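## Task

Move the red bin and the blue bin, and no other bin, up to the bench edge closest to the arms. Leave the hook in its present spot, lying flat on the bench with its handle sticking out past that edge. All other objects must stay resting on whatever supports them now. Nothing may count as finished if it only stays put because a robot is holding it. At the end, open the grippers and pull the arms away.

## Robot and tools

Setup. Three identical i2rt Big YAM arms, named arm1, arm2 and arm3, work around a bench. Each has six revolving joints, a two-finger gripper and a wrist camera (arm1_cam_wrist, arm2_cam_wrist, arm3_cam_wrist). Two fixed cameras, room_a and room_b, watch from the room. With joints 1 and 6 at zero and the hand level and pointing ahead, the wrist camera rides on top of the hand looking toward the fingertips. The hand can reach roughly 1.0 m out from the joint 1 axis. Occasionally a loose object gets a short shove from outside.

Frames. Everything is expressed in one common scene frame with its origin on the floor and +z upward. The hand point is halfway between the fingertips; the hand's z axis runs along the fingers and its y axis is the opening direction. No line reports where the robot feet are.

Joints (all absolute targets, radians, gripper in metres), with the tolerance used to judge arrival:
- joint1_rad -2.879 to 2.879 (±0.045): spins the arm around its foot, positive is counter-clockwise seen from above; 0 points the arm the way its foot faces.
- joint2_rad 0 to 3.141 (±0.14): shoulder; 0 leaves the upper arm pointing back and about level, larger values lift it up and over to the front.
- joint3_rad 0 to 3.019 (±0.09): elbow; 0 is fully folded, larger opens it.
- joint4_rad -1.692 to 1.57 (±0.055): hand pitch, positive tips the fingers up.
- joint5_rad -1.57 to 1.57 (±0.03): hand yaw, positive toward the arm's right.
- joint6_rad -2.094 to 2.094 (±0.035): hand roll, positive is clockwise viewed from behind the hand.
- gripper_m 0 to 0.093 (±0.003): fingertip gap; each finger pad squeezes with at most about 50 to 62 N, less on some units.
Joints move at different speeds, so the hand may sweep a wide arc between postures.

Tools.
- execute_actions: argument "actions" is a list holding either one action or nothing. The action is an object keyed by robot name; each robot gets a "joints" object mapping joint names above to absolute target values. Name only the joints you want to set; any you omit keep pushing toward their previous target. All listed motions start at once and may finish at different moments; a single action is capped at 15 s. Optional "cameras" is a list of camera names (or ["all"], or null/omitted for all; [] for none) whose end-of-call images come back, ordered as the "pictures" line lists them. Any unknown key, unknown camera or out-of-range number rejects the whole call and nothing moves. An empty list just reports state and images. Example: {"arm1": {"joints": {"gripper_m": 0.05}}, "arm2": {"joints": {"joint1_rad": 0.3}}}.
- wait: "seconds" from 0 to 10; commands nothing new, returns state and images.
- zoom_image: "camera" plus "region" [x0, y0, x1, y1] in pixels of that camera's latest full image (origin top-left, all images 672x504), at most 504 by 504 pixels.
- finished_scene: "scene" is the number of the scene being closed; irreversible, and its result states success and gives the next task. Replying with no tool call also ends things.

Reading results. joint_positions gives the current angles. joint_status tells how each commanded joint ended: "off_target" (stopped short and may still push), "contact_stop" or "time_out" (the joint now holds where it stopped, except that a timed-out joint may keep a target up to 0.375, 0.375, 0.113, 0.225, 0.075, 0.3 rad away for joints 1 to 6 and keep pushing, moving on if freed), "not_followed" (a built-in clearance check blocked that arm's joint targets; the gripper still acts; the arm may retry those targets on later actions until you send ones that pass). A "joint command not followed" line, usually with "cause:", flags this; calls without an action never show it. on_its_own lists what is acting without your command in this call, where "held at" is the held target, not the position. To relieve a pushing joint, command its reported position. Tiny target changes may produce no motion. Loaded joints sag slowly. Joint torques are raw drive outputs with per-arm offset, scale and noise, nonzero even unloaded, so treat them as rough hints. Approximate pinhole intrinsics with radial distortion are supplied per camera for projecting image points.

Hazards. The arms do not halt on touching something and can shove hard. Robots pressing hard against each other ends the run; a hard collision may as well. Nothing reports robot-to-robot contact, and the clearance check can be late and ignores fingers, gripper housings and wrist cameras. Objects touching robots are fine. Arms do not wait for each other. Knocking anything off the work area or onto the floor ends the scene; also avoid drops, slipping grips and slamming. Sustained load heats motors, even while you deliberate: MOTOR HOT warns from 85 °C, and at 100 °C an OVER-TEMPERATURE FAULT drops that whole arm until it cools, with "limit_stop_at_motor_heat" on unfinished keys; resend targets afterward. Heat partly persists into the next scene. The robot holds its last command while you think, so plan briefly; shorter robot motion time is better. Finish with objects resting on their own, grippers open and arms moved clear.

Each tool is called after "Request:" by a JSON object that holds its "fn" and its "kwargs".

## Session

Request:
{"fn": "execute_actions", "kwargs": {"actions": []}}

Scene clock: 0.00 s.
Joint torques (N m, as the arm reports them, + toward a larger angle): no reading
arm1.joint_positions: joint1_rad=-0.338 joint2_rad=+0.412 joint3_rad=+1.405 joint4_rad=-1.427 joint5_rad=-0.064 joint6_rad=+0.731 gripper_m=+0.094
arm1.joint_status: not commanded
arm1.hand: x=-0.8938 y=+0.1338 z=+1.3444 quat_wxyz=(-0.269, +0.233, -0.811, -0.465) (m; scene frame)
arm2.joint_positions: joint1_rad=+0.399 joint2_rad=+0.384 joint3_rad=+1.438 joint4_rad=-1.610 joint5_rad=+0.180 joint6_rad=+0.022 gripper_m=+0.094
arm2.joint_status: not commanded
arm2.hand: x=-0.0272 y=+0.0955 z=+1.2753 quat_wxyz=(-0.324, +0.703, -0.516, -0.367) (m; scene frame)
arm3.joint_positions: joint1_rad=-0.706 joint2_rad=+0.602 joint3_rad=+1.455 joint4_rad=-1.504 joint5_rad=-0.261 joint6_rad=-0.433 gripper_m=+0.095
arm3.joint_status: not commanded
arm3.hand: x=+1.0356 y=+0.1768 z=+1.2676 quat_wxyz=(-0.400, +0.589, -0.669, -0.211) (m; scene frame)
pictures: arm1_cam_wrist, arm2_cam_wrist, arm3_cam_wrist, room_a, room_b
Images, in order (width x height): arm1_cam_wrist 672x504, arm2_cam_wrist 672x504, arm3_cam_wrist 672x504, room_a 672x504, room_b 672x504.

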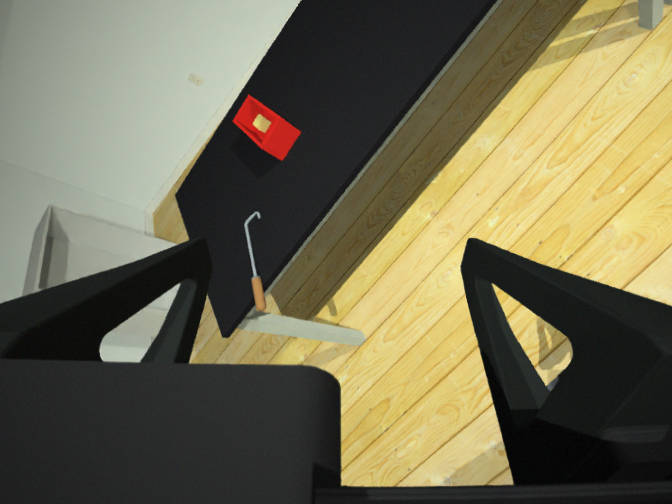

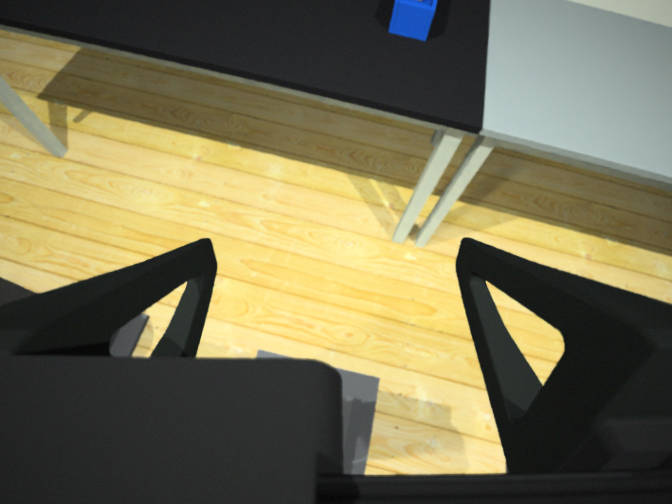

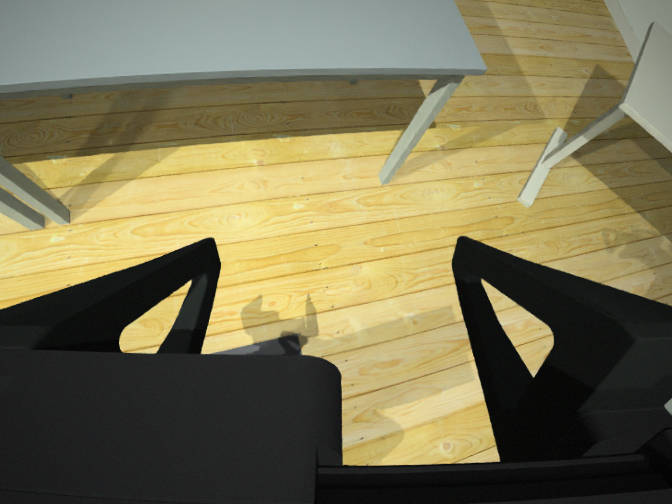

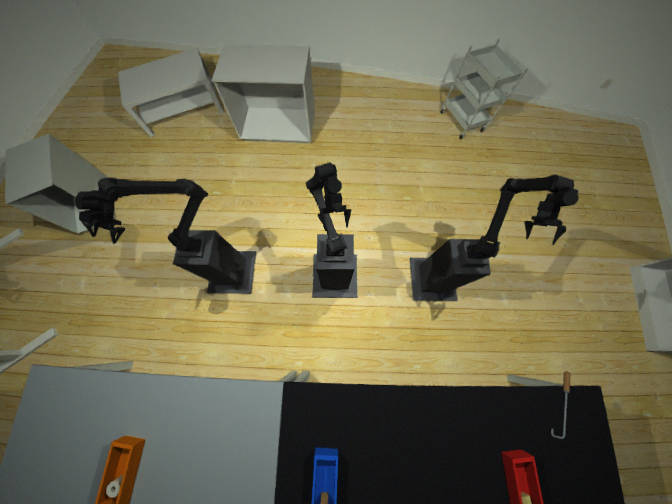

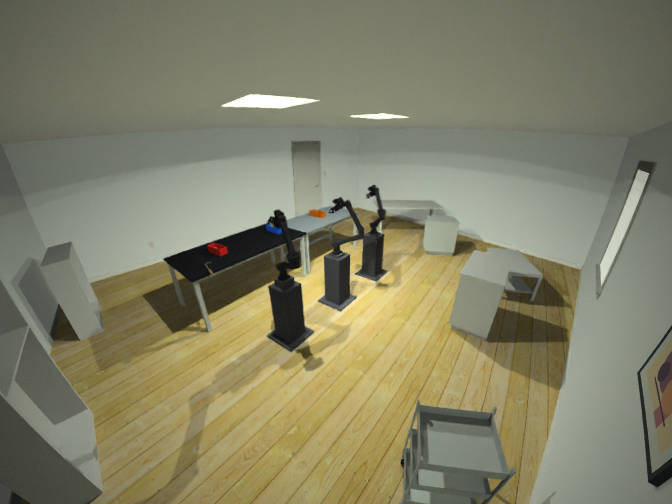

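Request:
{"fn": "execute_actions", "kwargs": {"actions": [{"arm1":{"joints":{"joint1_rad":0.727,"joint2_rad":2.3,"joint3_rad":2.16,"joint4_rad":0.4,"joint5_rad":1.13,"joint6_rad":0}},"arm2":{"joints":{"joint1_rad":0.3,"joint2_rad":2.0,"joint3_rad":1.3,"joint4_rad":0.75,"joint5_rad":-1.1,"joint6_rad":0}}}], "cameras": []}}

Request:
{"fn": "execute_actions", "kwargs": {"actions": [{"arm1":{"joints":{"joint2_rad":2.54}}}], "cameras": ["arm1_cam_wrist","arm2_cam_wrist","room_a"]}}

Scene clock: 7.67 s.
Joint torques (N m, as the arm reports them, + toward a larger angle): arm1=[ -1.91 -26.46  12.77   1.83   0.03  -0.26] | arm2=[ -0.96 -22.26   7.36   1.69  -0.07  -0.08] | arm3=[ 0.68  1.76  9.88  1.71  0.   -0.04]
arm1.joint_positions: joint1_rad=+0.731 joint2_rad=+2.318 joint3_rad=+2.116 joint4_rad=+0.385 joint5_rad=+1.128 joint6_rad=+0.014 gripper_m=+0.094
arm1.joint_status: all done
arm1.hand: x=-1.3928 y=+0.7290 z=+1.0976 quat_wxyz=(-0.567, +0.327, -0.597, -0.465) (m; scene frame)
arm2.joint_positions: joint1_rad=+0.304 joint2_rad=+2.006 joint3_rad=+1.301 joint4_rad=+0.736 joint5_rad=-1.096 joint6_rad=+0.012 gripper_m=+0.095
arm2.joint_status: all done
arm2.hand: x=-0.3855 y=+0.5984 z=+0.9379 quat_wxyz=(-0.056, +0.701, -0.045, -0.709) (m; scene frame)
arm3.joint_positions: joint1_rad=-0.706 joint2_rad=+0.602 joint3_rad=+1.455 joint4_rad=-1.504 joint5_rad=-0.261 joint6_rad=-0.433 gripper_m=+0.095
arm3.joint_status: not commanded
arm3.hand: x=+1.0356 y=+0.1768 z=+1.2676 quat_wxyz=(-0.400, +0.589, -0.669, -0.211) (m; scene frame)
pictures: none
No camera images: the call's "cameras" was empty. Leave "cameras" out to get every camera's image.

Scene clock: 9.07 s.
Joint torques (N m, as the arm reports them, + toward a larger angle): arm1=[ -1.64 -28.65  11.08   1.67   0.17  -0.23] | arm2=[ -0.81 -22.34   7.28   1.71  -0.06  -0.08] | arm3=[1.08 1.86 9.9  1.65 0.03 0.02]
arm1.joint_positions: joint1_rad=+0.731 joint2_rad=+2.566 joint3_rad=+2.131 joint4_rad=+0.393 joint5_rad=+1.128 joint6_rad=+0.014 gripper_m=+0.094
arm1.joint_status: all done
arm1.hand: x=-1.4090 y=+0.7445 z=+0.8969 quat_wxyz=(-0.582, +0.408, -0.587, -0.387) (m; scene frame)
arm2.joint_positions: joint1_rad=+0.304 joint2_rad=+2.006 joint3_rad=+1.301 joint4_rad=+0.736 joint5_rad=-1.096 joint6_rad=+0.012 gripper_m=+0.095
arm2.joint_status: not commanded
arm2.hand: x=-0.3855 y=+0.5984 z=+0.9379 quat_wxyz=(-0.056, +0.701, -0.045, -0.709) (m; scene frame)
arm3.joint_positions: joint1_rad=-0.706 joint2_rad=+0.602 joint3_rad=+1.455 joint4_rad=-1.504 joint5_rad=-0.261 joint6_rad=-0.433 gripper_m=+0.095
arm3.joint_status: not commanded
arm3.hand: x=+1.0356 y=+0.1768 z=+1.2676 quat_wxyz=(-0.400, +0.589, -0.669, -0.211) (m; scene frame)
pictures: arm1_cam_wrist, arm2_cam_wrist, room_a
Images, in order (width x height): arm1_cam_wrist 672x504, arm2_cam_wrist 672x504, room_a 672x504.

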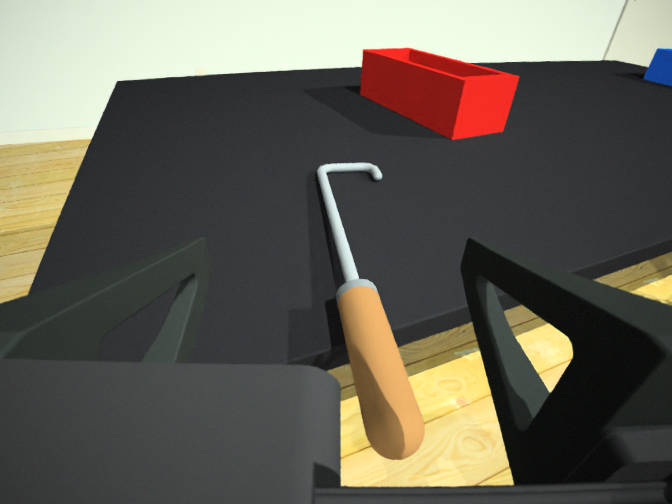

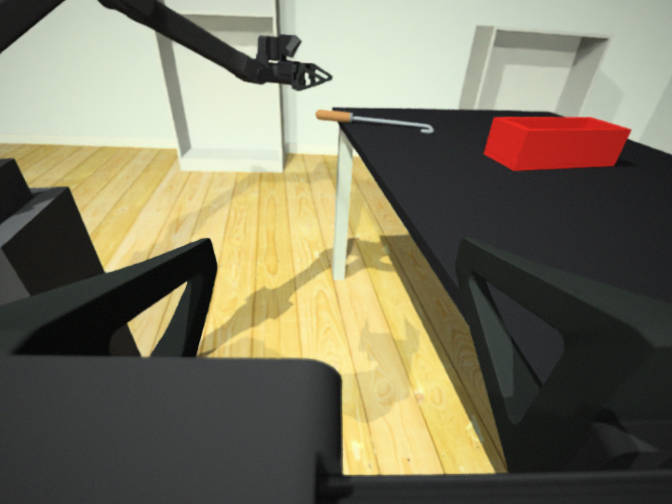

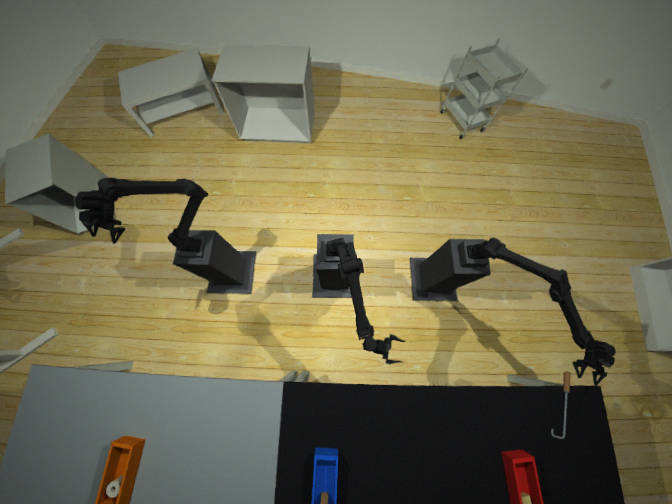

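Request:
{"fn": "execute_actions", "kwargs": {"actions": [{"arm1":{"joints":{"joint1_rad":0.672,"joint2_rad":2.48,"joint3_rad":1.96,"joint4_rad":0.62,"joint5_rad":0.93}}}], "cameras": []}}

Request:
{"fn": "execute_actions", "kwargs": {"actions": [{"arm1":{"joints":{"joint2_rad":2.59}}}], "cameras": ["arm1_cam_wrist","arm2_cam_wrist"]}}

Request:
{"fn": "zoom_image", "kwargs": {"camera": "arm2_cam_wrist", "region": [240,50,440,170]}}

Scene clock: 14.57 s.
Joint torques (N m, as the arm reports them, + toward a larger angle): arm1=[ -1.   -26.6    8.96   2.05  -0.09  -0.24] | arm2=[ -0.83 -22.36   7.36   1.7   -0.07  -0.07] | arm3=[ 0.89  1.28  9.78  1.73 -0.04 -0.01]
arm1.joint_positions: joint1_rad=+0.665 joint2_rad=+2.495 joint3_rad=+1.954 joint4_rad=+0.603 joint5_rad=+0.932 joint6_rad=+0.013 gripper_m=+0.094
arm1.joint_status: all done
arm1.hand: x=-1.3712 y=+0.7622 z=+0.9030 quat_wxyz=(-0.551, +0.408, -0.563, -0.460) (m; scene frame)
arm2.joint_positions: joint1_rad=+0.304 joint2_rad=+2.006 joint3_rad=+1.301 joint4_rad=+0.736 joint5_rad=-1.096 joint6_rad=+0.012 gripper_m=+0.095
arm2.joint_status: not commanded
arm2.hand: x=-0.3855 y=+0.5984 z=+0.9379 quat_wxyz=(-0.056, +0.701, -0.045, -0.709) (m; scene frame)
arm3.joint_positions: joint1_rad=-0.706 joint2_rad=+0.602 joint3_rad=+1.455 joint4_rad=-1.504 joint5_rad=-0.261 joint6_rad=-0.433 gripper_m=+0.095
arm3.joint_status: not commanded
arm3.hand: x=+1.0356 y=+0.1768 z=+1.2676 quat_wxyz=(-0.400, +0.589, -0.669, -0.211) (m; scene frame)
pictures: none
No camera images: the call's "cameras" was empty. Leave "cameras" out to get every camera's image.

Scene clock: 15.97 s.
Joint torques (N m, as the arm reports them, + toward a larger angle): arm1=[ -0.81 -26.11   8.91   1.98  -0.02  -0.23] | arm2=[ -1.   -22.19   7.36   1.8   -0.08  -0.07] | arm3=[ 0.83  1.62  9.84  1.74  0.   -0.03]
arm1.joint_positions: joint1_rad=+0.665 joint2_rad=+2.597 joint3_rad=+1.947 joint4_rad=+0.608 joint5_rad=+0.932 joint6_rad=+0.013 gripper_m=+0.094
arm1.joint_status: all done
arm1.hand: x=-1.3673 y=+0.7565 z=+0.8146 quat_wxyz=(-0.553, +0.445, -0.563, -0.424) (m; scene frame)
arm2.joint_positions: joint1_rad=+0.304 joint2_rad=+2.006 joint3_rad=+1.301 joint4_rad=+0.736 joint5_rad=-1.096 joint6_rad=+0.012 gripper_m=+0.095
arm2.joint_status: not commanded
arm2.hand: x=-0.3855 y=+0.5984 z=+0.9379 quat_wxyz=(-0.056, +0.701, -0.045, -0.709) (m; scene frame)
arm3.joint_positions: joint1_rad=-0.706 joint2_rad=+0.602 joint3_rad=+1.455 joint4_rad=-1.504 joint5_rad=-0.261 joint6_rad=-0.433 gripper_m=+0.095
arm3.joint_status: not commanded
arm3.hand: x=+1.0356 y=+0.1768 z=+1.2676 quat_wxyz=(-0.400, +0.589, -0.669, -0.211) (m; scene frame)
pictures: arm1_cam_wrist, arm2_cam_wrist
Images, in order (width x height): arm1_cam_wrist 672x504, arm2_cam_wrist 672x504.

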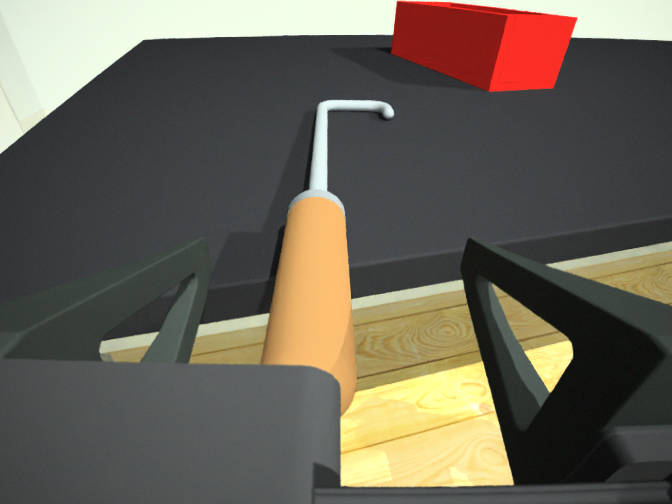

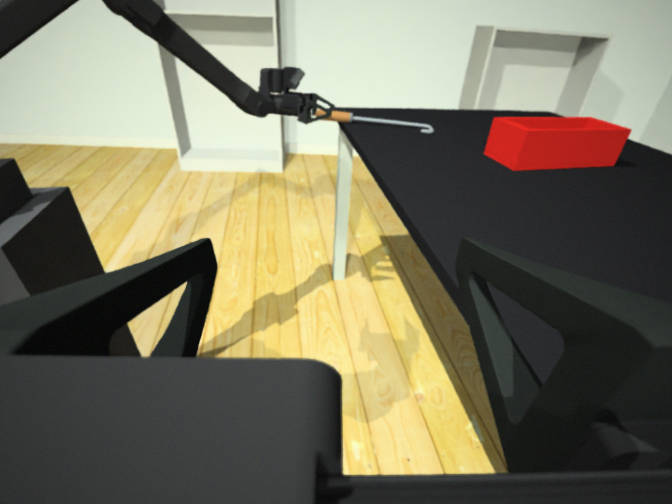

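Region (240, 50, 440, 170) of arm2_cam_wrist's 672x504 image, scaled by 2.520, with more detail than that image has; it fills the top 302 rows of this view, and the rest is white.

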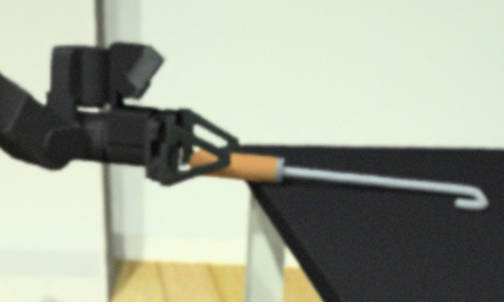

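Request:
{"fn": "execute_actions", "kwargs": {"actions": [{"arm1":{"joints":{"joint1_rad":0.683,"joint2_rad":2.63}}}], "cameras": ["arm1_cam_wrist"]}}

Scene clock: 18.87 s.
Joint torques (N m, as the arm reports them, + toward a larger angle): arm1=[ -0.87 -24.28   8.82   1.93  -0.01  -0.23] | arm2=[ -0.79 -22.29   7.36   1.73  -0.05  -0.06] | arm3=[ 1.    1.88  9.82  1.61  0.   -0.03]
arm1.joint_positions: joint1_rad=+0.677 joint2_rad=+2.611 joint3_rad=+1.947 joint4_rad=+0.608 joint5_rad=+0.932 joint6_rad=+0.013 gripper_m=+0.094
arm1.joint_status: all done
arm1.hand: x=-1.3756 y=+0.7499 z=+0.8029 quat_wxyz=(-0.550, +0.453, -0.560, -0.423) (m; scene frame)
arm2.joint_positions: joint1_rad=+0.304 joint2_rad=+2.006 joint3_rad=+1.301 joint4_rad=+0.736 joint5_rad=-1.096 joint6_rad=+0.012 gripper_m=+0.095
arm2.joint_status: not commanded
arm2.hand: x=-0.3855 y=+0.5984 z=+0.9379 quat_wxyz=(-0.056, +0.701, -0.045, -0.709) (m; scene frame)
arm3.joint_positions: joint1_rad=-0.706 joint2_rad=+0.602 joint3_rad=+1.455 joint4_rad=-1.504 joint5_rad=-0.261 joint6_rad=-0.433 gripper_m=+0.095
arm3.joint_status: not commanded
arm3.hand: x=+1.0356 y=+0.1768 z=+1.2676 quat_wxyz=(-0.400, +0.589, -0.669, -0.211) (m; scene frame)
pictures: arm1_cam_wrist
Images, in order (width x height): arm1_cam_wrist 672x504.

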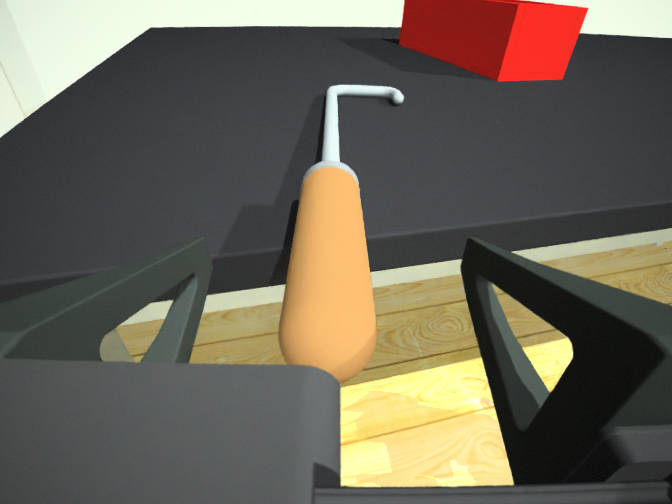

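Request:
{"fn": "execute_actions", "kwargs": {"actions": [{"arm1":{"joints":{"joint4_rad":0.57,"gripper_m":0}}}], "cameras": []}}

Request:
{"fn": "execute_actions", "kwargs": {"actions": [{"arm1":{"joints":{"joint2_rad":2.53,"joint4_rad":0.61,"joint6_rad":0.55}}}], "cameras": []}}

Request:
{"fn": "execute_actions", "kwargs": {"actions": [{"arm1":{"joints":{"joint2_rad":2.49,"joint6_rad":1.1}}}], "cameras": []}}

Request:
{"fn": "execute_actions", "kwargs": {"actions": [{"arm1":{"joints":{"joint2_rad":2.46,"joint6_rad":1.59}}}], "cameras": ["arm1_cam_wrist","arm2_cam_wrist"]}}

Scene clock: 24.70 s.
Joint torques (N m, as the arm reports them, + toward a larger angle): arm1=[ -0.94 -24.38   8.82   1.2    0.12  -0.22] | arm2=[ -0.86 -22.21   7.38   1.7   -0.08  -0.07] | arm3=[ 0.65  1.98  9.88  1.62  0.02 -0.03]
arm1.joint_positions: joint1_rad=+0.677 joint2_rad=+2.611 joint3_rad=+1.947 joint4_rad=+0.580 joint5_rad=+0.930 joint6_rad=+0.013 gripper_m=+0.029
arm1.joint_status: gripper_m off_target (ended at +0.029, target +0.000); the others done
arm1.hand: x=-1.3758 y=+0.7497 z=+0.7977 quat_wxyz=(-0.550, +0.464, -0.558, -0.413) (m; scene frame)
arm2.joint_positions: joint1_rad=+0.304 joint2_rad=+2.006 joint3_rad=+1.301 joint4_rad=+0.736 joint5_rad=-1.096 joint6_rad=+0.012 gripper_m=+0.095
arm2.joint_status: not commanded
arm2.hand: x=-0.3855 y=+0.5984 z=+0.9379 quat_wxyz=(-0.056, +0.701, -0.045, -0.709) (m; scene frame)
arm3.joint_positions: joint1_rad=-0.706 joint2_rad=+0.602 joint3_rad=+1.455 joint4_rad=-1.504 joint5_rad=-0.261 joint6_rad=-0.433 gripper_m=+0.095
arm3.joint_status: not commanded
arm3.hand: x=+1.0356 y=+0.1768 z=+1.2676 quat_wxyz=(-0.400, +0.589, -0.669, -0.211) (m; scene frame)
pictures: none
No camera images: the call's "cameras" was empty. Leave "cameras" out to get every camera's image.

Scene clock: 26.27 s.
Joint torques (N m, as the arm reports them, + toward a larger angle): arm1=[ -0.94 -29.65   9.06   2.31   0.03   0.2 ] | arm2=[ -0.87 -22.05   7.37   1.69  -0.08  -0.08] | arm3=[ 0.79  1.38  9.84  1.73 -0.01 -0.01]
arm1.joint_positions: joint1_rad=+0.677 joint2_rad=+2.583 joint3_rad=+1.946 joint4_rad=+0.585 joint5_rad=+0.931 joint6_rad=+0.522 gripper_m=+0.029
arm1.joint_status: all done
arm1.hand: x=-1.3771 y=+0.7517 z=+0.8216 quat_wxyz=(-0.425, +0.297, -0.655, -0.549) (m; scene frame)
arm2.joint_positions: joint1_rad=+0.304 joint2_rad=+2.006 joint3_rad=+1.301 joint4_rad=+0.736 joint5_rad=-1.096 joint6_rad=+0.012 gripper_m=+0.095
arm2.joint_status: not commanded
arm2.hand: x=-0.3855 y=+0.5984 z=+0.9379 quat_wxyz=(-0.056, +0.701, -0.045, -0.709) (m; scene frame)
arm3.joint_positions: joint1_rad=-0.706 joint2_rad=+0.602 joint3_rad=+1.455 joint4_rad=-1.504 joint5_rad=-0.261 joint6_rad=-0.433 gripper_m=+0.095
arm3.joint_status: not commanded
arm3.hand: x=+1.0356 y=+0.1768 z=+1.2676 quat_wxyz=(-0.400, +0.589, -0.669, -0.211) (m; scene frame)
pictures: none
No camera images: the call's "cameras" was empty. Leave "cameras" out to get every camera's image.

Scene clock: 27.83 s.
Joint torques (N m, as the arm reports them, + toward a larger angle): arm1=[ -0.96 -30.05   9.48   2.29   0.02   0.07] | arm2=[ -0.84 -22.22   7.31   1.82  -0.06  -0.09] | arm3=[0.93 0.85 9.83 1.81 0.01 0.  ]
arm1.joint_positions: joint1_rad=+0.677 joint2_rad=+2.549 joint3_rad=+1.942 joint4_rad=+0.585 joint5_rad=+0.931 joint6_rad=+1.079 gripper_m=+0.029
arm1.joint_status: all done
arm1.hand: x=-1.3781 y=+0.7532 z=+0.8483 quat_wxyz=(-0.252, +0.096, -0.707, -0.654) (m; scene frame)
arm2.joint_positions: joint1_rad=+0.304 joint2_rad=+2.006 joint3_rad=+1.301 joint4_rad=+0.736 joint5_rad=-1.096 joint6_rad=+0.012 gripper_m=+0.095
arm2.joint_status: not commanded
arm2.hand: x=-0.3855 y=+0.5984 z=+0.9379 quat_wxyz=(-0.056, +0.701, -0.045, -0.709) (m; scene frame)
arm3.joint_positions: joint1_rad=-0.706 joint2_rad=+0.602 joint3_rad=+1.455 joint4_rad=-1.504 joint5_rad=-0.261 joint6_rad=-0.433 gripper_m=+0.095
arm3.joint_status: not commanded
arm3.hand: x=+1.0356 y=+0.1768 z=+1.2676 quat_wxyz=(-0.400, +0.589, -0.669, -0.211) (m; scene frame)
pictures: none
No camera images: the call's "cameras" was empty. Leave "cameras" out to get every camera's image.

Scene clock: 29.33 s.
Joint torques (N m, as the arm reports them, + toward a larger angle): arm1=[ -0.96 -31.2    9.78   2.27   0.08   0.02] | arm2=[ -0.77 -22.39   7.26   1.78  -0.07  -0.05] | arm3=[ 0.26  2.33  9.87  1.63  0.   -0.02]
arm1.joint_positions: joint1_rad=+0.677 joint2_rad=+2.535 joint3_rad=+1.938 joint4_rad=+0.585 joint5_rad=+0.930 joint6_rad=+1.574 gripper_m=+0.029
arm1.joint_status: all done
arm1.hand: x=-1.3782 y=+0.7533 z=+0.8583 quat_wxyz=(-0.082, -0.082, -0.706, -0.698) (m; scene frame)
arm2.joint_positions: joint1_rad=+0.304 joint2_rad=+2.006 joint3_rad=+1.301 joint4_rad=+0.736 joint5_rad=-1.096 joint6_rad=+0.012 gripper_m=+0.095
arm2.joint_status: not commanded
arm2.hand: x=-0.3855 y=+0.5984 z=+0.9379 quat_wxyz=(-0.056, +0.701, -0.045, -0.709) (m; scene frame)
arm3.joint_positions: joint1_rad=-0.706 joint2_rad=+0.602 joint3_rad=+1.455 joint4_rad=-1.504 joint5_rad=-0.261 joint6_rad=-0.433 gripper_m=+0.095
arm3.joint_status: not commanded
arm3.hand: x=+1.0356 y=+0.1768 z=+1.2676 quat_wxyz=(-0.400, +0.589, -0.669, -0.211) (m; scene frame)
pictures: arm1_cam_wrist, arm2_cam_wrist
Images, in order (width x height): arm1_cam_wrist 672x504, arm2_cam_wrist 672x504.

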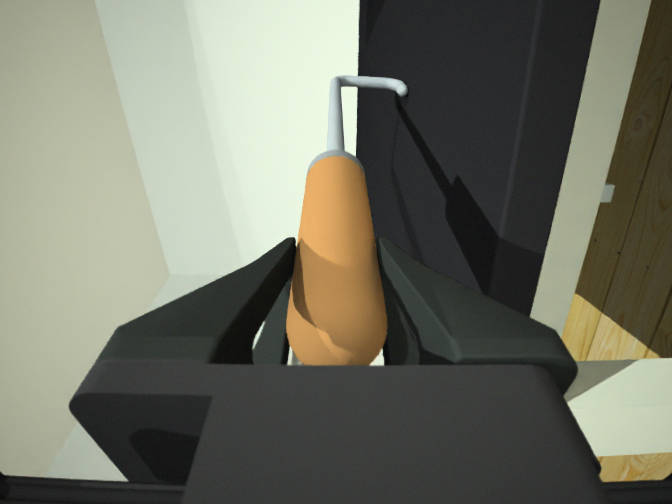

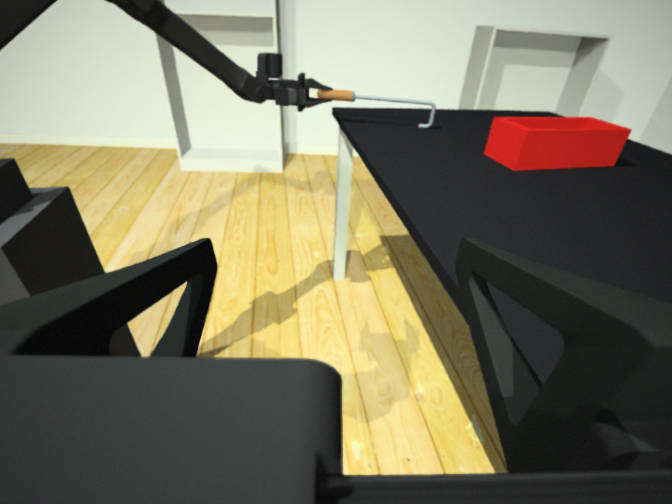

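Request:
{"fn": "execute_actions", "kwargs": {"actions": [{"arm1":{"joints":{"joint2_rad":2.2,"joint4_rad":0.45,"joint5_rad":0.4}}}], "cameras": []}}

Request:
{"fn": "execute_actions", "kwargs": {"actions": [{"arm1":{"joints":{"joint1_rad":0.065,"joint4_rad":0.36,"joint5_rad":0}}}], "cameras": []}}

Request:
{"fn": "execute_actions", "kwargs": {"actions": [{"arm1":{"joints":{"joint2_rad":2.3}},"arm2":{"joints":{"joint5_rad":-0.8}}}], "cameras": ["arm1_cam_wrist","arm2_cam_wrist","room_a"]}}

Scene clock: 34.87 s.
Joint torques (N m, as the arm reports them, + toward a larger angle): arm1=[ -1.3  -27.65  13.12   2.69  -0.04  -0.02] | arm2=[ -0.74 -22.21   7.33   1.66  -0.06  -0.09] | arm3=[ 1.19  1.81  9.92  1.73  0.01 -0.06]
arm1.joint_positions: joint1_rad=+0.681 joint2_rad=+2.239 joint3_rad=+1.911 joint4_rad=+0.418 joint5_rad=+0.401 joint6_rad=+1.577 gripper_m=+0.029
arm1.joint_status: all done
arm1.hand: x=-1.4591 y=+0.7354 z=+1.0687 quat_wxyz=(+0.127, +0.085, -0.672, -0.725) (m; scene frame)
arm2.joint_positions: joint1_rad=+0.304 joint2_rad=+2.006 joint3_rad=+1.301 joint4_rad=+0.736 joint5_rad=-1.096 joint6_rad=+0.012 gripper_m=+0.095
arm2.joint_status: not commanded
arm2.hand: x=-0.3855 y=+0.5984 z=+0.9379 quat_wxyz=(-0.056, +0.701, -0.045, -0.709) (m; scene frame)
arm3.joint_positions: joint1_rad=-0.706 joint2_rad=+0.602 joint3_rad=+1.455 joint4_rad=-1.504 joint5_rad=-0.261 joint6_rad=-0.433 gripper_m=+0.095
arm3.joint_status: not commanded
arm3.hand: x=+1.0356 y=+0.1768 z=+1.2676 quat_wxyz=(-0.400, +0.589, -0.669, -0.211) (m; scene frame)
pictures: none
No camera images: the call's "cameras" was empty. Leave "cameras" out to get every camera's image.

Scene clock: 37.60 s.
Joint torques (N m, as the arm reports them, + toward a larger angle): arm1=[ -1.09 -27.75  13.2    2.84  -0.01  -0.02] | arm2=[ -0.91 -22.19   7.37   1.7   -0.09  -0.08] | arm3=[ 1.07  1.71  9.72  1.67  0.01 -0.03]
arm1.joint_positions: joint1_rad=+0.060 joint2_rad=+2.241 joint3_rad=+1.911 joint4_rad=+0.327 joint5_rad=+0.001 joint6_rad=+1.577 gripper_m=+0.029
arm1.joint_status: all done
arm1.hand: x=-1.0016 y=+0.9173 z=+1.0424 quat_wxyz=(+0.033, +0.024, -0.709, -0.704) (m; scene frame)
arm2.joint_positions: joint1_rad=+0.304 joint2_rad=+2.006 joint3_rad=+1.301 joint4_rad=+0.736 joint5_rad=-1.096 joint6_rad=+0.012 gripper_m=+0.095
arm2.joint_status: not commanded
arm2.hand: x=-0.3855 y=+0.5984 z=+0.9379 quat_wxyz=(-0.056, +0.701, -0.045, -0.709) (m; scene frame)
arm3.joint_positions: joint1_rad=-0.706 joint2_rad=+0.602 joint3_rad=+1.455 joint4_rad=-1.504 joint5_rad=-0.261 joint6_rad=-0.433 gripper_m=+0.095
arm3.joint_status: not commanded
arm3.hand: x=+1.0356 y=+0.1768 z=+1.2676 quat_wxyz=(-0.400, +0.589, -0.669, -0.211) (m; scene frame)
pictures: none
No camera images: the call's "cameras" was empty. Leave "cameras" out to get every camera's image.

Scene clock: 38.77 s.
Joint torques (N m, as the arm reports them, + toward a larger angle): arm1=[ -1.14 -30.38  12.71   3.12   0.01  -0.02] | arm2=[ -0.94 -22.16   7.44   1.79   0.23  -0.07] | arm3=[ 0.72  1.45  9.8   1.72  0.05 -0.01]
arm1.joint_positions: joint1_rad=+0.060 joint2_rad=+2.368 joint3_rad=+1.911 joint4_rad=+0.317 joint5_rad=+0.001 joint6_rad=+1.577 gripper_m=+0.029
arm1.joint_status: all done
arm1.hand: x=-1.0030 y=+0.9259 z=+0.9248 quat_wxyz=(+0.031, +0.026, -0.755, -0.654) (m; scene frame)
arm2.joint_positions: joint1_rad=+0.304 joint2_rad=+2.006 joint3_rad=+1.301 joint4_rad=+0.736 joint5_rad=-0.805 joint6_rad=+0.012 gripper_m=+0.095
arm2.joint_status: all done
arm2.hand: x=-0.3714 y=+0.6462 z=+0.9391 quat_wxyz=(-0.157, +0.684, -0.147, -0.697) (m; scene frame)
arm3.joint_positions: joint1_rad=-0.706 joint2_rad=+0.602 joint3_rad=+1.455 joint4_rad=-1.504 joint5_rad=-0.261 joint6_rad=-0.433 gripper_m=+0.095
arm3.joint_status: not commanded
arm3.hand: x=+1.0356 y=+0.1768 z=+1.2676 quat_wxyz=(-0.400, +0.589, -0.669, -0.211) (m; scene frame)
pictures: arm1_cam_wrist, arm2_cam_wrist, room_a
Images, in order (width x height): arm1_cam_wrist 672x504, arm2_cam_wrist 672x504, room_a 672x504.

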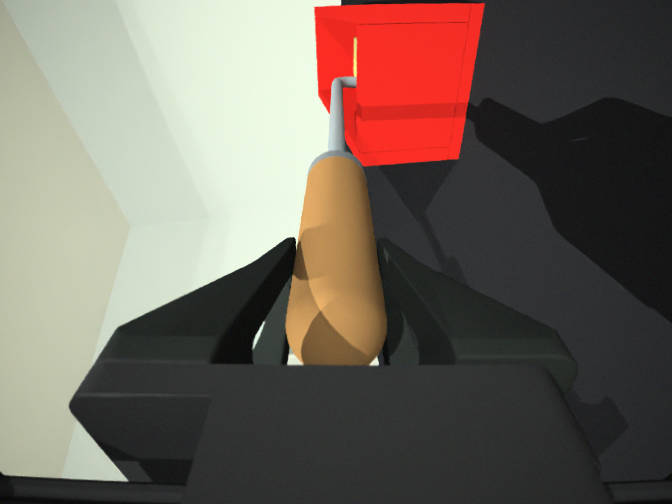

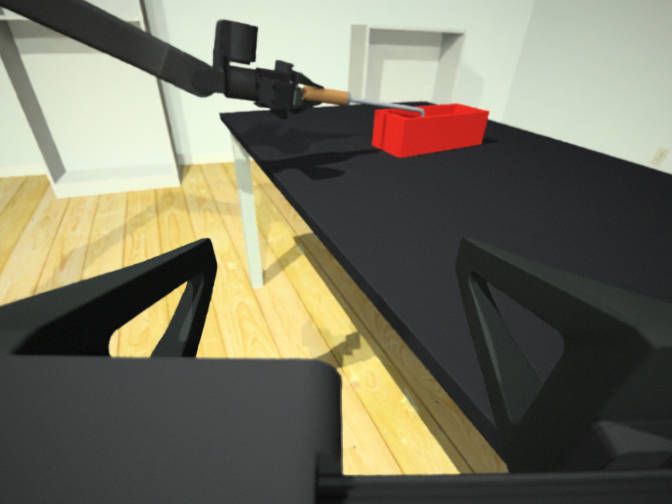

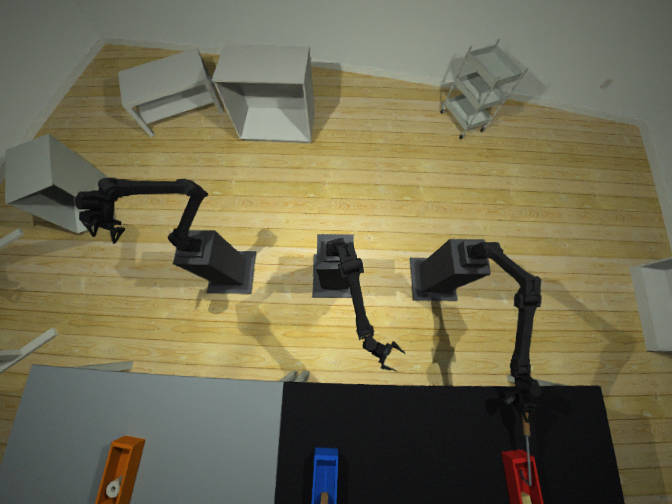

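Request:
{"fn": "execute_actions", "kwargs": {"actions": [{"arm1":{"joints":{"joint1_rad":0.05,"joint2_rad":2.2,"joint3_rad":1.715,"joint4_rad":0.41}}}], "cameras": []}}

Request:
{"fn": "execute_actions", "kwargs": {"actions": [{"arm1":{"joints":{"joint2_rad":2.085,"joint3_rad":1.49,"joint4_rad":0.515}}}], "cameras": ["arm1_cam_wrist"]}}

Scene clock: 42.60 s.
Joint torques (N m, as the arm reports them, + toward a larger angle): arm1=[ -2.08 -27.7    9.55   2.89   0.01  -0.02] | arm2=[ -0.76 -22.17   7.45   1.91   0.24  -0.08] | arm3=[ 0.86  1.5   9.81  1.73 -0.01 -0.01]
arm1.joint_positions: joint1_rad=+0.060 joint2_rad=+2.252 joint3_rad=+1.703 joint4_rad=+0.375 joint5_rad=+0.001 joint6_rad=+1.577 gripper_m=+0.029
arm1.joint_status: all done
arm1.hand: x=-0.9987 y=+0.8807 z=+0.9217 quat_wxyz=(+0.030, +0.026, -0.766, -0.641) (m; scene frame)
arm2.joint_positions: joint1_rad=+0.304 joint2_rad=+2.006 joint3_rad=+1.301 joint4_rad=+0.736 joint5_rad=-0.805 joint6_rad=+0.012 gripper_m=+0.095
arm2.joint_status: not commanded
arm2.hand: x=-0.3714 y=+0.6462 z=+0.9391 quat_wxyz=(-0.157, +0.684, -0.147, -0.697) (m; scene frame)
arm3.joint_positions: joint1_rad=-0.706 joint2_rad=+0.602 joint3_rad=+1.455 joint4_rad=-1.504 joint5_rad=-0.261 joint6_rad=-0.433 gripper_m=+0.095
arm3.joint_status: not commanded
arm3.hand: x=+1.0356 y=+0.1768 z=+1.2676 quat_wxyz=(-0.400, +0.589, -0.669, -0.211) (m; scene frame)
pictures: none
No camera images: the call's "cameras" was empty. Leave "cameras" out to get every camera's image.

Scene clock: 43.50 s.
Joint torques (N m, as the arm reports them, + toward a larger angle): arm1=[ -2.   -25.39   8.98   2.9    0.01  -0.02] | arm2=[ -1.02 -22.27   7.43   1.79   0.23  -0.07] | arm3=[ 0.72  1.56  9.78  1.72 -0.01  0.  ]
arm1.joint_positions: joint1_rad=+0.059 joint2_rad=+2.133 joint3_rad=+1.479 joint4_rad=+0.480 joint5_rad=+0.001 joint6_rad=+1.577 gripper_m=+0.029
arm1.joint_status: all done
arm1.hand: x=-0.9937 y=+0.8264 z=+0.9217 quat_wxyz=(+0.030, +0.026, -0.766, -0.642) (m; scene frame)
arm2.joint_positions: joint1_rad=+0.304 joint2_rad=+2.006 joint3_rad=+1.301 joint4_rad=+0.736 joint5_rad=-0.805 joint6_rad=+0.012 gripper_m=+0.095
arm2.joint_status: not commanded
arm2.hand: x=-0.3714 y=+0.6462 z=+0.9391 quat_wxyz=(-0.157, +0.684, -0.147, -0.697) (m; scene frame)
arm3.joint_positions: joint1_rad=-0.706 joint2_rad=+0.602 joint3_rad=+1.455 joint4_rad=-1.504 joint5_rad=-0.261 joint6_rad=-0.433 gripper_m=+0.095
arm3.joint_status: not commanded
arm3.hand: x=+1.0356 y=+0.1768 z=+1.2676 quat_wxyz=(-0.400, +0.589, -0.669, -0.211) (m; scene frame)
pictures: arm1_cam_wrist
Images, in order (width x height): arm1_cam_wrist 672x504.

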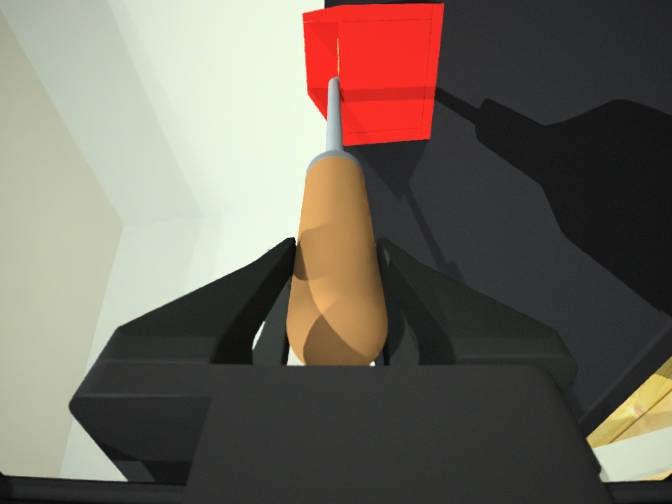

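Request:
{"fn": "execute_actions", "kwargs": {"actions": [{"arm1":{"joints":{"joint2_rad":1.965,"joint3_rad":1.27,"joint4_rad":0.63}},"arm2":{"joints":{"joint5_rad":-1.1}}}], "cameras": []}}

Request:
{"fn": "execute_actions", "kwargs": {"actions": [{"arm1":{"joints":{"joint2_rad":1.85,"joint3_rad":1.065,"joint4_rad":0.715}}}], "cameras": []}}

Request:
{"fn": "execute_actions", "kwargs": {"actions": [{"arm1":{"joints":{"joint2_rad":1.73,"joint3_rad":0.87,"joint4_rad":0.79}}}], "cameras": []}}

Request:
{"fn": "execute_actions", "kwargs": {"actions": [{"arm1":{"joints":{"joint2_rad":1.61,"joint3_rad":0.69,"joint4_rad":0.85}}}], "cameras": ["arm1_cam_wrist","arm2_cam_wrist"]}}

Scene clock: 48.33 s.
Joint torques (N m, as the arm reports them, + toward a larger angle): arm1=[ -2.05 -23.25   8.7    3.12   0.01  -0.02] | arm2=[ -0.79 -22.16   7.34   1.58  -0.07  -0.06] | arm3=[ 0.36  1.73  9.92  1.78 -0.01  0.01]
arm1.joint_positions: joint1_rad=+0.059 joint2_rad=+2.014 joint3_rad=+1.254 joint4_rad=+0.588 joint5_rad=+0.001 joint6_rad=+1.577 gripper_m=+0.029
arm1.joint_status: all done
arm1.hand: x=-0.9887 y=+0.7649 z=+0.9201 quat_wxyz=(+0.030, +0.026, -0.766, -0.642) (m; scene frame)
arm2.joint_positions: joint1_rad=+0.304 joint2_rad=+2.006 joint3_rad=+1.301 joint4_rad=+0.736 joint5_rad=-1.095 joint6_rad=+0.012 gripper_m=+0.095
arm2.joint_status: all done
arm2.hand: x=-0.3855 y=+0.5985 z=+0.9379 quat_wxyz=(-0.056, +0.701, -0.045, -0.709) (m; scene frame)
arm3.joint_positions: joint1_rad=-0.706 joint2_rad=+0.602 joint3_rad=+1.455 joint4_rad=-1.504 joint5_rad=-0.261 joint6_rad=-0.433 gripper_m=+0.095
arm3.joint_status: not commanded
arm3.hand: x=+1.0356 y=+0.1768 z=+1.2676 quat_wxyz=(-0.400, +0.589, -0.669, -0.211) (m; scene frame)
pictures: none
No camera images: the call's "cameras" was empty. Leave "cameras" out to get every camera's image.

Scene clock: 49.20 s.
Joint torques (N m, as the arm reports them, + toward a larger angle): arm1=[ -2.06 -20.6    8.3    3.25   0.01  -0.02] | arm2=[ -1.18 -22.2    7.3    1.66  -0.09  -0.03] | arm3=[1.19 2.05 9.74 1.77 0.01 0.02]
arm1.joint_positions: joint1_rad=+0.059 joint2_rad=+1.895 joint3_rad=+1.048 joint4_rad=+0.670 joint5_rad=+0.001 joint6_rad=+1.577 gripper_m=+0.029
arm1.joint_status: all done
arm1.hand: x=-0.9837 y=+0.7020 z=+0.9199 quat_wxyz=(+0.030, +0.026, -0.767, -0.640) (m; scene frame)
arm2.joint_positions: joint1_rad=+0.304 joint2_rad=+2.006 joint3_rad=+1.301 joint4_rad=+0.736 joint5_rad=-1.095 joint6_rad=+0.012 gripper_m=+0.095
arm2.joint_status: not commanded
arm2.hand: x=-0.3855 y=+0.5985 z=+0.9379 quat_wxyz=(-0.056, +0.701, -0.045, -0.709) (m; scene frame)
arm3.joint_positions: joint1_rad=-0.706 joint2_rad=+0.602 joint3_rad=+1.455 joint4_rad=-1.504 joint5_rad=-0.261 joint6_rad=-0.433 gripper_m=+0.095
arm3.joint_status: not commanded
arm3.hand: x=+1.0356 y=+0.1768 z=+1.2676 quat_wxyz=(-0.400, +0.589, -0.669, -0.211) (m; scene frame)
pictures: none
No camera images: the call's "cameras" was empty. Leave "cameras" out to get every camera's image.

Scene clock: 50.03 s.
Joint torques (N m, as the arm reports them, + toward a larger angle): arm1=[ -2.08 -18.06   8.14   3.44   0.01  -0.02] | arm2=[ -0.68 -22.39   7.4    1.69  -0.09  -0.09] | arm3=[ 0.79  1.37  9.76  1.82 -0.01  0.  ]
arm1.joint_positions: joint1_rad=+0.059 joint2_rad=+1.772 joint3_rad=+0.848 joint4_rad=+0.739 joint5_rad=+0.001 joint6_rad=+1.577 gripper_m=+0.029
arm1.joint_status: all done
arm1.hand: x=-0.9784 y=+0.6366 z=+0.9202 quat_wxyz=(+0.030, +0.026, -0.770, -0.637) (m; scene frame)
arm2.joint_positions: joint1_rad=+0.304 joint2_rad=+2.006 joint3_rad=+1.301 joint4_rad=+0.736 joint5_rad=-1.095 joint6_rad=+0.012 gripper_m=+0.095
arm2.joint_status: not commanded
arm2.hand: x=-0.3855 y=+0.5985 z=+0.9379 quat_wxyz=(-0.056, +0.701, -0.045, -0.709) (m; scene frame)
arm3.joint_positions: joint1_rad=-0.706 joint2_rad=+0.602 joint3_rad=+1.455 joint4_rad=-1.504 joint5_rad=-0.261 joint6_rad=-0.433 gripper_m=+0.095
arm3.joint_status: not commanded
arm3.hand: x=+1.0356 y=+0.1768 z=+1.2676 quat_wxyz=(-0.400, +0.589, -0.669, -0.211) (m; scene frame)
pictures: none
No camera images: the call's "cameras" was empty. Leave "cameras" out to get every camera's image.

Scene clock: 50.87 s.
Joint torques (N m, as the arm reports them, + toward a larger angle): arm1=[ -2.09 -15.34   7.94   3.58   0.01  -0.02] | arm2=[ -0.87 -22.13   7.3    1.68  -0.09  -0.09] | arm3=[0.24 1.66 9.89 1.67 0.   0.03]
arm1.joint_positions: joint1_rad=+0.059 joint2_rad=+1.650 joint3_rad=+0.665 joint4_rad=+0.795 joint5_rad=+0.001 joint6_rad=+1.577 gripper_m=+0.029
arm1.joint_status: all done
arm1.hand: x=-0.9733 y=+0.5728 z=+0.9203 quat_wxyz=(+0.030, +0.026, -0.771, -0.635) (m; scene frame)
arm2.joint_positions: joint1_rad=+0.304 joint2_rad=+2.006 joint3_rad=+1.301 joint4_rad=+0.736 joint5_rad=-1.095 joint6_rad=+0.012 gripper_m=+0.095
arm2.joint_status: not commanded
arm2.hand: x=-0.3855 y=+0.5985 z=+0.9379 quat_wxyz=(-0.056, +0.701, -0.045, -0.709) (m; scene frame)
arm3.joint_positions: joint1_rad=-0.706 joint2_rad=+0.602 joint3_rad=+1.455 joint4_rad=-1.504 joint5_rad=-0.261 joint6_rad=-0.433 gripper_m=+0.095
arm3.joint_status: not commanded
arm3.hand: x=+1.0356 y=+0.1768 z=+1.2676 quat_wxyz=(-0.400, +0.589, -0.669, -0.211) (m; scene frame)
pictures: arm1_cam_wrist, arm2_cam_wrist
Images, in order (width x height): arm1_cam_wrist 672x504, arm2_cam_wrist 672x504.

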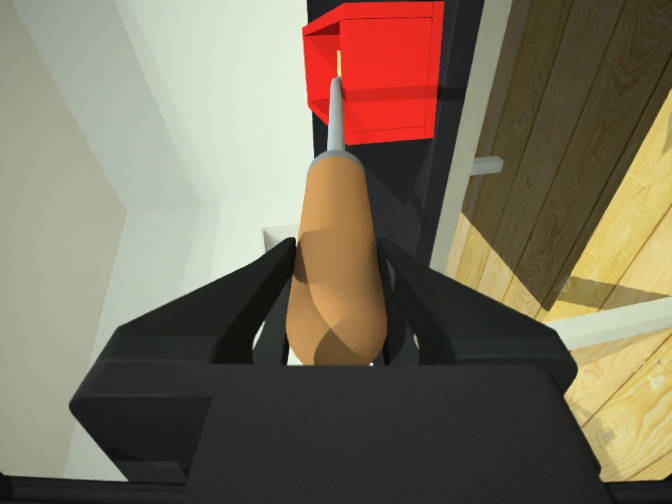

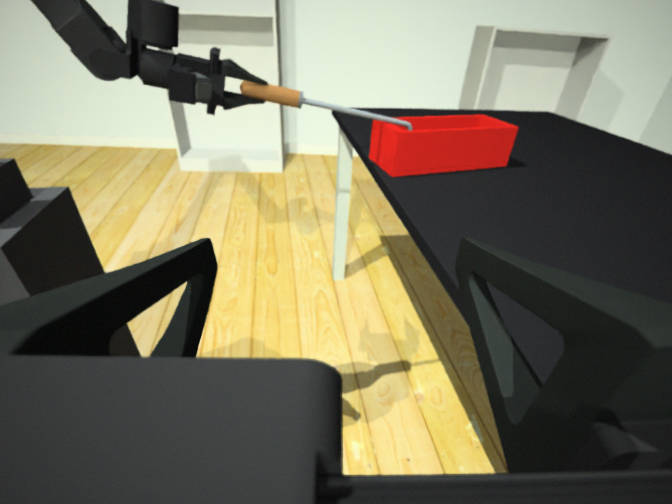

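Request:
{"fn": "execute_actions", "kwargs": {"actions": [{"arm1":{"joints":{"joint3_rad":1.2}},"arm2":{"joints":{"joint1_rad":-0.3,"joint5_rad":-1.55}}}], "cameras": []}}

Request:
{"fn": "execute_actions", "kwargs": {"actions": [{"arm1":{"joints":{"joint1_rad":-0.7,"joint2_rad":1.95,"joint3_rad":1.96,"joint4_rad":0.45,"joint5_rad":-0.68}}}], "cameras": []}}

Request:
{"fn": "execute_actions", "kwargs": {"actions": [{"arm1":{"joints":{"joint2_rad":2.42,"joint4_rad":0.61}}}], "cameras": ["arm1_cam_wrist","arm2_cam_wrist","room_a"]}}

Scene clock: 57.40 s.
Joint torques (N m, as the arm reports them, + toward a larger angle): arm1=[ -2.11 -18.05  13.27   2.91  -0.04  -0.03] | arm2=[ -0.7  -21.78   7.19   1.4   -0.05  -0.08] | arm3=[ 0.64  1.44  9.91  1.72  0.   -0.03]
arm1.joint_positions: joint1_rad=+0.059 joint2_rad=+1.641 joint3_rad=+1.139 joint4_rad=+0.811 joint5_rad=+0.001 joint6_rad=+1.577 gripper_m=+0.029
arm1.joint_status: all done
arm1.hand: x=-0.9808 y=+0.6864 z=+1.1769 quat_wxyz=(+0.037, +0.019, -0.590, -0.806) (m; scene frame)
arm2.joint_positions: joint1_rad=-0.295 joint2_rad=+2.006 joint3_rad=+1.301 joint4_rad=+0.738 joint5_rad=-1.546 joint6_rad=+0.012 gripper_m=+0.095
arm2.joint_status: all done
arm2.hand: x=-0.0212 y=+0.6350 z=+0.9361 quat_wxyz=(-0.110, +0.701, -0.096, -0.698) (m; scene frame)
arm3.joint_positions: joint1_rad=-0.706 joint2_rad=+0.602 joint3_rad=+1.455 joint4_rad=-1.504 joint5_rad=-0.261 joint6_rad=-0.433 gripper_m=+0.095
arm3.joint_status: not commanded
arm3.hand: x=+1.0356 y=+0.1768 z=+1.2676 quat_wxyz=(-0.400, +0.589, -0.669, -0.211) (m; scene frame)
pictures: none
No camera images: the call's "cameras" was empty. Leave "cameras" out to get every camera's image.

Scene clock: 59.67 s.
Joint torques (N m, as the arm reports them, + toward a larger angle): arm1=[ -1.02 -24.39  15.36   2.78   0.35  -0.04] | arm2=[ -1.06 -21.99   7.16   1.38  -0.09  -0.06] | arm3=[ 1.29  2.27  9.61  1.64  0.02 -0.03]
arm1.joint_positions: joint1_rad=-0.706 joint2_rad=+1.985 joint3_rad=+1.886 joint4_rad=+0.411 joint5_rad=-0.684 joint6_rad=+1.579 gripper_m=+0.029
arm1.joint_status: all done
arm1.hand: x=-0.4953 y=+0.7024 z=+1.2548 quat_wxyz=(-0.065, +0.065, -0.615, -0.783) (m; scene frame)
arm2.joint_positions: joint1_rad=-0.295 joint2_rad=+2.006 joint3_rad=+1.301 joint4_rad=+0.738 joint5_rad=-1.546 joint6_rad=+0.012 gripper_m=+0.095
arm2.joint_status: not commanded
arm2.hand: x=-0.0212 y=+0.6350 z=+0.9361 quat_wxyz=(-0.110, +0.701, -0.096, -0.698) (m; scene frame)
arm3.joint_positions: joint1_rad=-0.706 joint2_rad=+0.602 joint3_rad=+1.455 joint4_rad=-1.504 joint5_rad=-0.261 joint6_rad=-0.433 gripper_m=+0.095
arm3.joint_status: not commanded
arm3.hand: x=+1.0356 y=+0.1768 z=+1.2676 quat_wxyz=(-0.400, +0.589, -0.669, -0.211) (m; scene frame)
pictures: none
No camera images: the call's "cameras" was empty. Leave "cameras" out to get every camera's image.

Scene clock: 61.30 s.
Joint torques (N m, as the arm reports them, + toward a larger angle): arm1=[ -1.15 -29.83  12.44   2.49   0.    -0.07] | arm2=[ -0.89 -21.89   7.16   1.41  -0.07  -0.07] | arm3=[ 0.76  2.04  9.85  1.71  0.01 -0.04]
arm1.joint_positions: joint1_rad=-0.704 joint2_rad=+2.478 joint3_rad=+1.907 joint4_rad=+0.584 joint5_rad=-0.679 joint6_rad=+1.581 gripper_m=+0.029
arm1.joint_status: all done
arm1.hand: x=-0.4491 y=+0.7613 z=+0.8852 quat_wxyz=(+0.001, -0.004, -0.704, -0.710) (m; scene frame)
arm2.joint_positions: joint1_rad=-0.295 joint2_rad=+2.006 joint3_rad=+1.301 joint4_rad=+0.738 joint5_rad=-1.546 joint6_rad=+0.012 gripper_m=+0.095
arm2.joint_status: not commanded
arm2.hand: x=-0.0212 y=+0.6350 z=+0.9361 quat_wxyz=(-0.110, +0.701, -0.096, -0.698) (m; scene frame)
arm3.joint_positions: joint1_rad=-0.706 joint2_rad=+0.602 joint3_rad=+1.455 joint4_rad=-1.504 joint5_rad=-0.261 joint6_rad=-0.433 gripper_m=+0.095
arm3.joint_status: not commanded
arm3.hand: x=+1.0356 y=+0.1768 z=+1.2676 quat_wxyz=(-0.400, +0.589, -0.669, -0.211) (m; scene frame)
pictures: arm1_cam_wrist, arm2_cam_wrist, room_a
Images, in order (width x height): arm1_cam_wrist 672x504, arm2_cam_wrist 672x504, room_a 672x504.

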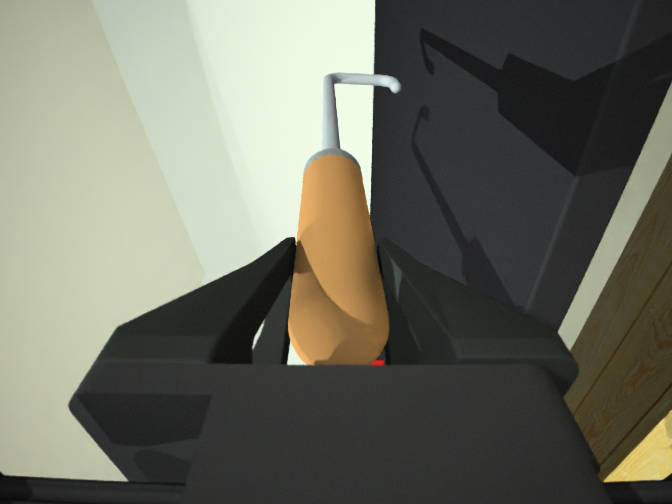

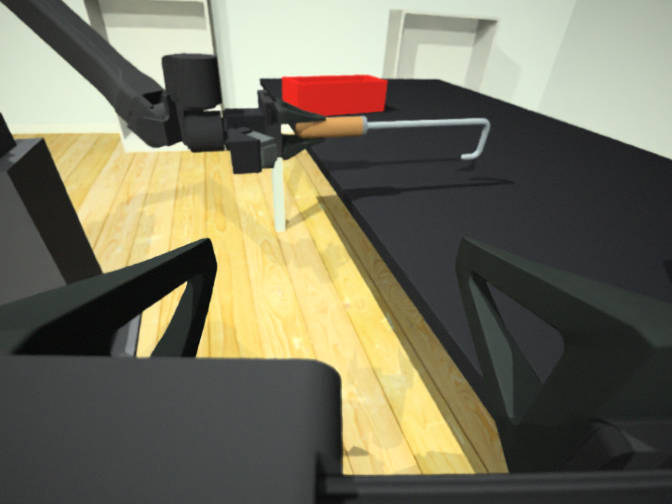

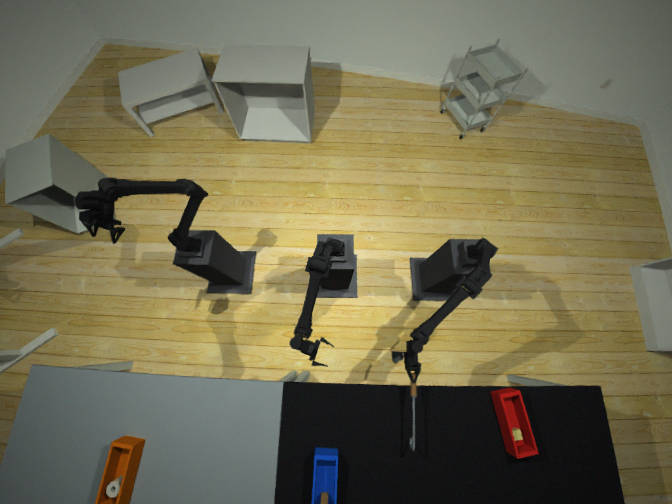

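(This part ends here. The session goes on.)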